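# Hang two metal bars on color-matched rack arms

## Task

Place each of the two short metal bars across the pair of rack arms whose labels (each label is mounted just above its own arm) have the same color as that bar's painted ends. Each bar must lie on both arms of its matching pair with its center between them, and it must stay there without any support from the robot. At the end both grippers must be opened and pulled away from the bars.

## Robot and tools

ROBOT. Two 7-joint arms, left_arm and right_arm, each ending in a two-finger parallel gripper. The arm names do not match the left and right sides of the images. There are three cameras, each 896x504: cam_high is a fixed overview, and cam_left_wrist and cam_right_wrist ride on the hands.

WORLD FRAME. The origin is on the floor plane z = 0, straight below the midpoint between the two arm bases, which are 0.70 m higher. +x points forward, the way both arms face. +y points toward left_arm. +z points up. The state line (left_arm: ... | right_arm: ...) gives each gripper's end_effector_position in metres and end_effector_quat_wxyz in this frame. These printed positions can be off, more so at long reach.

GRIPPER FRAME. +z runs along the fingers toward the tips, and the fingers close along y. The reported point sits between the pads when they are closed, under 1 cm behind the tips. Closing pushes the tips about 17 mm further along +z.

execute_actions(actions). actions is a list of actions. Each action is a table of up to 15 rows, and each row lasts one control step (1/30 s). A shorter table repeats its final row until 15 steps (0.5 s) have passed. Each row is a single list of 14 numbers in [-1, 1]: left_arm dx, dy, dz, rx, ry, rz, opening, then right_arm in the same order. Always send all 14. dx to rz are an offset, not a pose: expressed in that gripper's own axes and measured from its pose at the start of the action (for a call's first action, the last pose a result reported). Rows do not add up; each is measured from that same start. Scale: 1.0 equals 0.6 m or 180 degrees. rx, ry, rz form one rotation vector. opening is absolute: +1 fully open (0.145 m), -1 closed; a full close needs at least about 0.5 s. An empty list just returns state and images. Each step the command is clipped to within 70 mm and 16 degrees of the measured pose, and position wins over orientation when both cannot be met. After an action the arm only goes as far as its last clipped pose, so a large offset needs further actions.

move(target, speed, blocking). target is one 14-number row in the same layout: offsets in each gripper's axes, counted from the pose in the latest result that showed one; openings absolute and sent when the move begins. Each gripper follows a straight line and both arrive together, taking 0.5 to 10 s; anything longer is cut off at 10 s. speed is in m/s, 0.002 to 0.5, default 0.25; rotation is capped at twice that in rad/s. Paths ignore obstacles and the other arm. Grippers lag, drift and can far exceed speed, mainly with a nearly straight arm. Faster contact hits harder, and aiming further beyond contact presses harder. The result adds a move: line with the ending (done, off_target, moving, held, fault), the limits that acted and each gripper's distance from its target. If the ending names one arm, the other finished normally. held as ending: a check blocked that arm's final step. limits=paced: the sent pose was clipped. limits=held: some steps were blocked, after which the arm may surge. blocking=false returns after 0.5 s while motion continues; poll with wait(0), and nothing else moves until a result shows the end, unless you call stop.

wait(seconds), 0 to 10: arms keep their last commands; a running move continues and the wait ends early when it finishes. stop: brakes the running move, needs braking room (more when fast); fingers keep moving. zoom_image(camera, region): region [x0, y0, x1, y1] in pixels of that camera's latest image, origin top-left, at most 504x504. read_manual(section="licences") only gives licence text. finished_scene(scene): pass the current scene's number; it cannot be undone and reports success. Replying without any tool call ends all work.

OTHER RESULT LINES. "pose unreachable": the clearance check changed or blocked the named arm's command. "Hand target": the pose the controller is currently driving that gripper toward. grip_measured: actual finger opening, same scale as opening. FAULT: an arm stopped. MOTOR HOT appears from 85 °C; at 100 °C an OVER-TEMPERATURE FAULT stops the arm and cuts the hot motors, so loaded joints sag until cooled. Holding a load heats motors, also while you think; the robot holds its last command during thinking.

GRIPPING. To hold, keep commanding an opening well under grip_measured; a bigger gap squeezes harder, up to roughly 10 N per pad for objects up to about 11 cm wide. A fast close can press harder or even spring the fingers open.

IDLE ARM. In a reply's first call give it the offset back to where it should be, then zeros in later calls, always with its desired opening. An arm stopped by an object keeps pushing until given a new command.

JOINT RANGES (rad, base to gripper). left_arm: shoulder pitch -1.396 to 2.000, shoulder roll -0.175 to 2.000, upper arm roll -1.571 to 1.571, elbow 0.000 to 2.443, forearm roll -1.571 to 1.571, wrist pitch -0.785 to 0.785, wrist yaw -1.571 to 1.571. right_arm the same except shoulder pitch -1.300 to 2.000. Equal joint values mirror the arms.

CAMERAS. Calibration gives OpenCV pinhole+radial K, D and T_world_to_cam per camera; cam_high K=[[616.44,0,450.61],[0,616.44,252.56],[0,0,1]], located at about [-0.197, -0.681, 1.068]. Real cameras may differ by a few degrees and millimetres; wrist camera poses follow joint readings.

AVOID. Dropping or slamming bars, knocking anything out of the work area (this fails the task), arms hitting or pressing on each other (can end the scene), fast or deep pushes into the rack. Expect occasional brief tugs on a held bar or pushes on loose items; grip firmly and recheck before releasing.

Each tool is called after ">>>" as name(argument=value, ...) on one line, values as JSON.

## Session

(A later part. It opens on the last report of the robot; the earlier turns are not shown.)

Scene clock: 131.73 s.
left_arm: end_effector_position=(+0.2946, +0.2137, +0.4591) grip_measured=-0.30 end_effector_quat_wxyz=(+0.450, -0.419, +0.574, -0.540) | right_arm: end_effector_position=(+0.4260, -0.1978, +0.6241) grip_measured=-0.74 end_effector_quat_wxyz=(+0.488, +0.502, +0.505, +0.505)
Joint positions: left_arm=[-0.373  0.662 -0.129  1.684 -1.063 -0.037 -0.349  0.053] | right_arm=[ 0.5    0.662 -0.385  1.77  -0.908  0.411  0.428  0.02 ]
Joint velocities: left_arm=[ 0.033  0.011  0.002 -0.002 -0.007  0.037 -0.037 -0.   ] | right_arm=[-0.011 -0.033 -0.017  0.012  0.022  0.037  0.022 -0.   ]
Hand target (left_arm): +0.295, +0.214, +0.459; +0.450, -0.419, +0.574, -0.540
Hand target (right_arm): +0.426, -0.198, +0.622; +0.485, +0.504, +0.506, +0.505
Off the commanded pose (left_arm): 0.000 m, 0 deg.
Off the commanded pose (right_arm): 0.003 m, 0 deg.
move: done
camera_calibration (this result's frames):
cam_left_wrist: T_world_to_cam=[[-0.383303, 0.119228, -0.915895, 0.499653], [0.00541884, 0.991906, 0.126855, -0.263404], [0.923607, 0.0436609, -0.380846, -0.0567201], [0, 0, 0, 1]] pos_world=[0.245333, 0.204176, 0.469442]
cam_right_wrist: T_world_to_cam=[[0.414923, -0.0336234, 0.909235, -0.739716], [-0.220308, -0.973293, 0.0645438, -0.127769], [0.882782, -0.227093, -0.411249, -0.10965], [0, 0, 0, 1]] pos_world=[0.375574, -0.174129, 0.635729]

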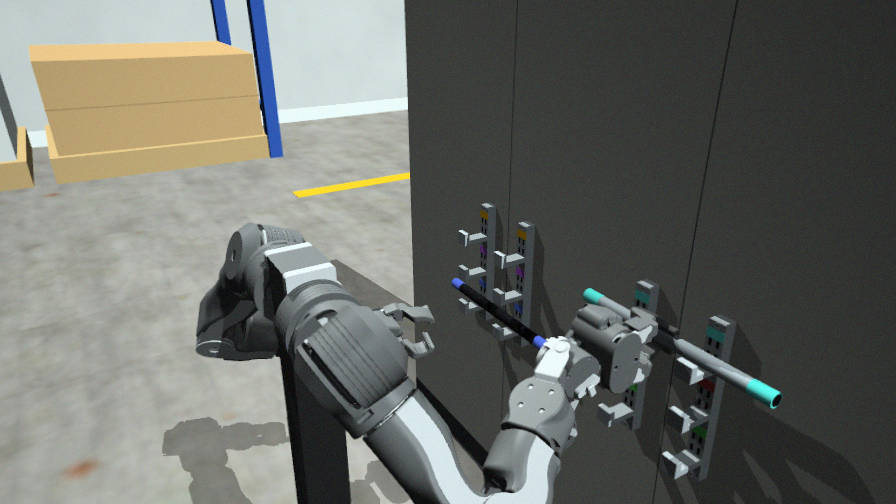

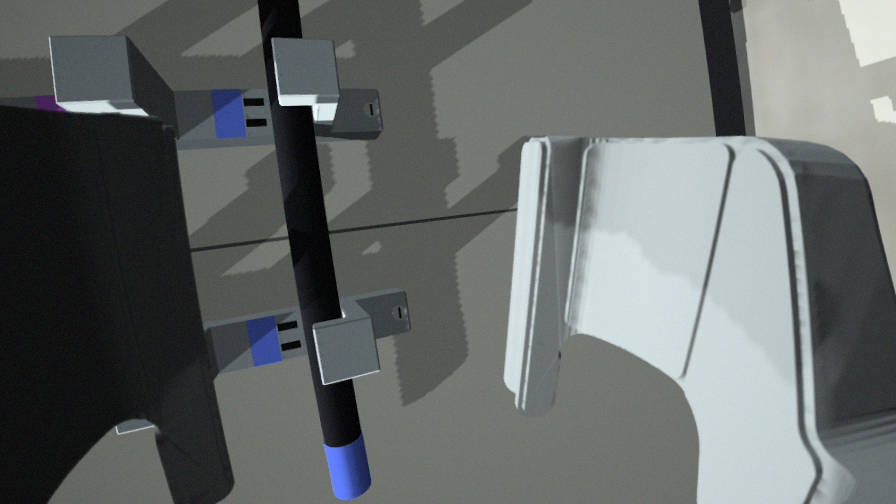

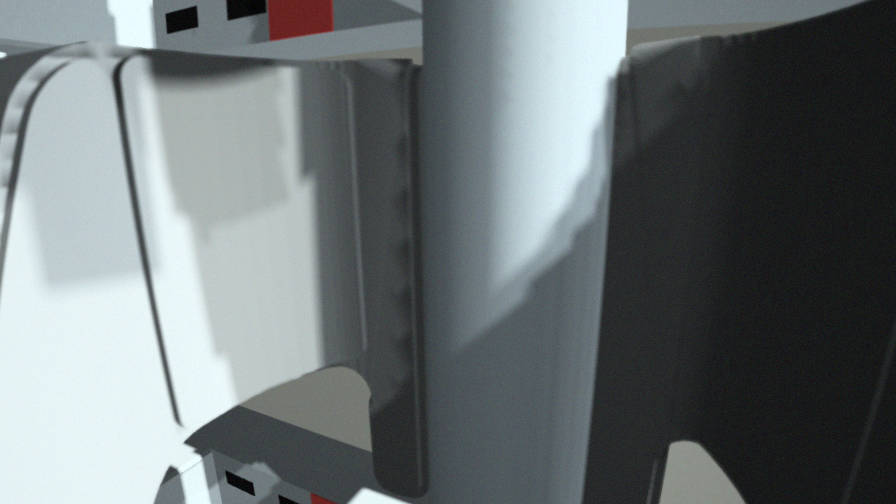

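Bar is inside the tips. Lower a bit more, release.

>>> execute_actions(actions=[[[0,0,0,0,0,0,-0.3,0,-0.01,0,0,0,0,-1]],[[0,0,0,0,0,0,-0.3,0,0,0,0,0,0,-0.7],[0,0,0,0,0,0,-0.3,0,0,0,0,0,0,-0.6],[0,0,0,0,0,0,-0.3,0,0,0,0,0,0,-0.5],[0,0,0,0,0,0,-0.3,0,0,0,0,0,0,-0.4]]])

Scene clock: 133.20 s.
left_arm: end_effector_position=(+0.2946, +0.2137, +0.4591) grip_measured=-0.30 end_effector_quat_wxyz=(+0.450, -0.419, +0.574, -0.540) | right_arm: end_effector_position=(+0.4257, -0.1980, +0.6237) grip_measured=-0.40 end_effector_quat_wxyz=(+0.494, +0.497, +0.501, +0.508)
Joint positions: left_arm=[-0.373  0.662 -0.129  1.684 -1.063 -0.037 -0.349  0.053] | right_arm=[ 0.489  0.66  -0.385  1.767 -0.915  0.41   0.399  0.045]
Joint velocities: left_arm=[ 0.099 -0.011  0.007 -0.007 -0.007 -0.037  0.051  0.   ] | right_arm=[ 0.011  0.055  0.022 -0.002 -0.022 -0.007  0.007  0.   ]
Hand target (left_arm): +0.295, +0.214, +0.459; +0.450, -0.419, +0.574, -0.540
Hand target (right_arm): +0.426, -0.198, +0.624; +0.494, +0.497, +0.501, +0.508
Off the commanded pose (left_arm): 0.000 m, 0 deg.
Off the commanded pose (right_arm): 0.000 m, 0 deg.
camera_calibration (this result's frames):
cam_left_wrist: T_world_to_cam=[[-0.383303, 0.119228, -0.915895, 0.499653], [0.00541884, 0.991906, 0.126855, -0.263404], [0.923607, 0.0436609, -0.380846, -0.0567201], [0, 0, 0, 1]] pos_world=[0.245333, 0.204176, 0.469442]
cam_right_wrist: T_world_to_cam=[[0.398067, -0.0314875, 0.916816, -0.736408], [-0.223553, -0.972611, 0.0636597, -0.125952], [0.8897, -0.230298, -0.394203, -0.123743], [0, 0, 0, 1]] pos_world=[0.375077, -0.174188, 0.634388]

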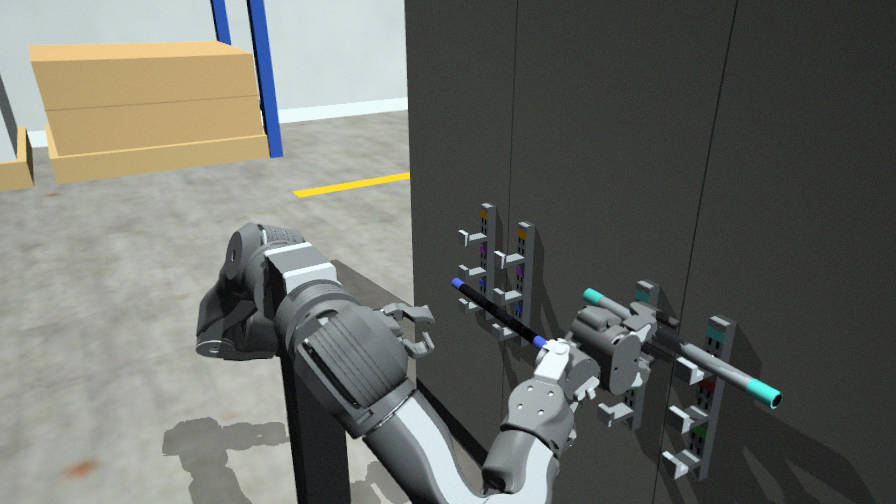

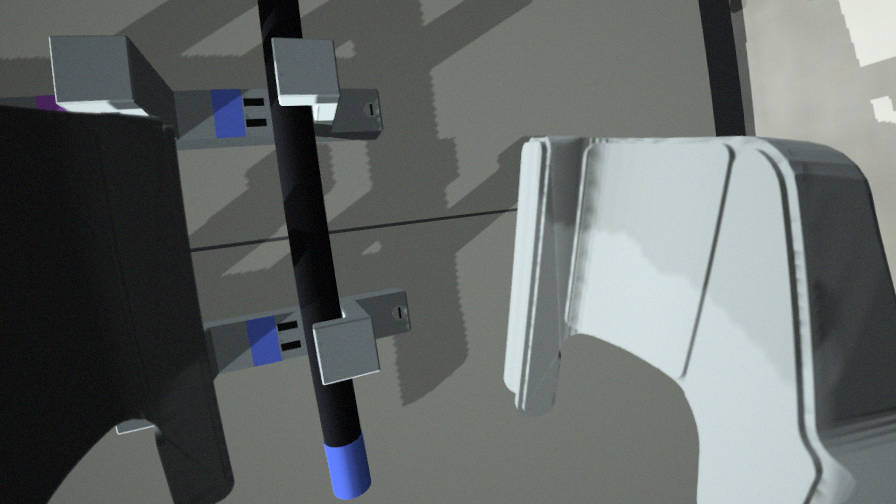

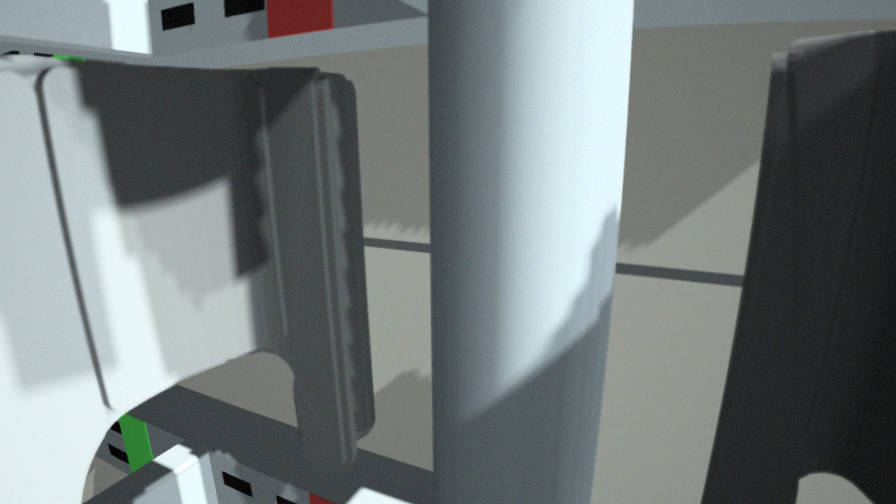

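>>> move(target=[0,0,0,0,0,0,-0.3,0,-0.005,-0.17,0,0,0,-0.4], speed=0.15)

>>> zoom_image(camera="cam_high", region=[560,260,800,440])

Scene clock: 134.53 s.
left_arm: end_effector_position=(+0.2946, +0.2137, +0.4591) grip_measured=-0.30 end_effector_quat_wxyz=(+0.450, -0.419, +0.574, -0.540) | right_arm: end_effector_position=(+0.3234, -0.1974, +0.6192) grip_measured=-0.40 end_effector_quat_wxyz=(+0.489, +0.497, +0.507, +0.506)
Joint positions: left_arm=[-0.373  0.662 -0.129  1.684 -1.063 -0.037 -0.349  0.053] | right_arm=[-0.055  0.832 -0.114  2.271 -0.894  0.541  0.396  0.045]
Joint velocities: left_arm=[-0.121 -0.055  0.002  0.007  0.022 -0.022  0.051  0.   ] | right_arm=[-0.033 -0.033 -0.007 -0.037  0.037  0.037 -0.051 -0.   ]
Hand target (left_arm): +0.295, +0.214, +0.459; +0.450, -0.419, +0.574, -0.540
Hand target (right_arm): +0.324, -0.199, +0.622; +0.493, +0.495, +0.503, +0.508
Off the commanded pose (left_arm): 0.000 m, 0 deg.
Off the commanded pose (right_arm): 0.003 m, 1 deg.
move: done
camera_calibration (this result's frames):
cam_left_wrist: T_world_to_cam=[[-0.383303, 0.119228, -0.915895, 0.499653], [0.00541884, 0.991906, 0.126855, -0.263404], [0.923607, 0.0436609, -0.380846, -0.0567201], [0, 0, 0, 1]] pos_world=[0.245333, 0.204176, 0.469442]
cam_right_wrist: T_world_to_cam=[[0.41019, -0.0251147, 0.911654, -0.690954], [-0.213551, -0.974475, 0.0692396, -0.155033], [0.886646, -0.223086, -0.405083, -0.0253076], [0, 0, 0, 1]] pos_world=[0.272754, -0.174075, 0.630394]

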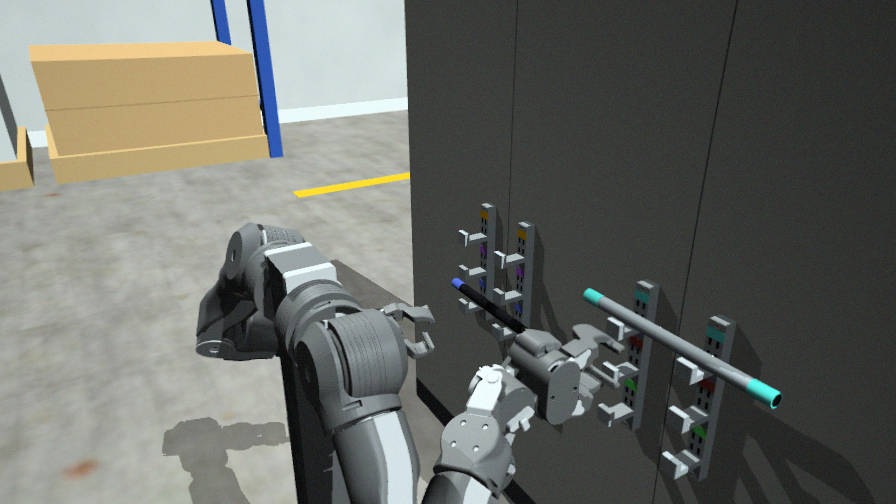

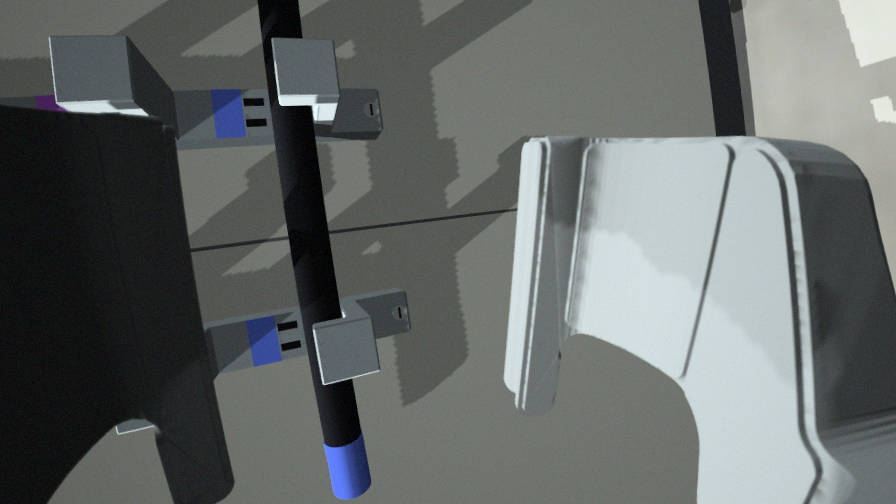

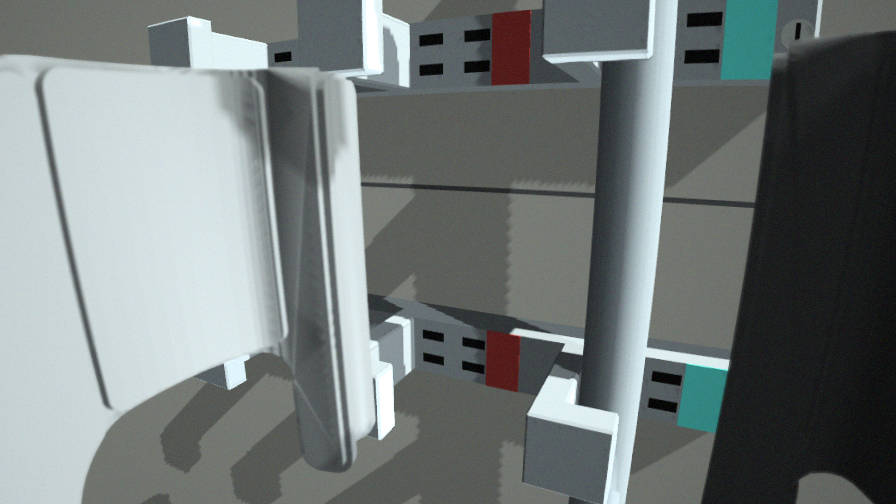

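Region (560, 260, 800, 440) of cam_high's 896x504 image, scaled by 2.100, with more detail than that image has; it fills the top 378 rows of this view, and the rest is white.

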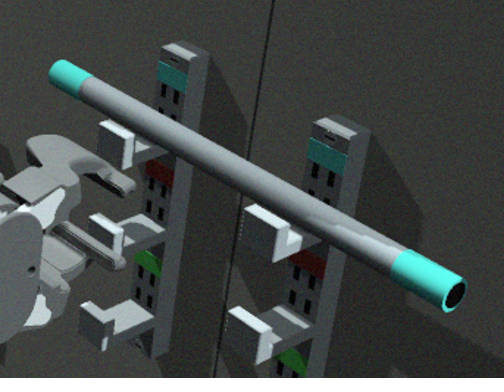

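>>> finished_scene(scene=1)

The scene is finished: the task was done.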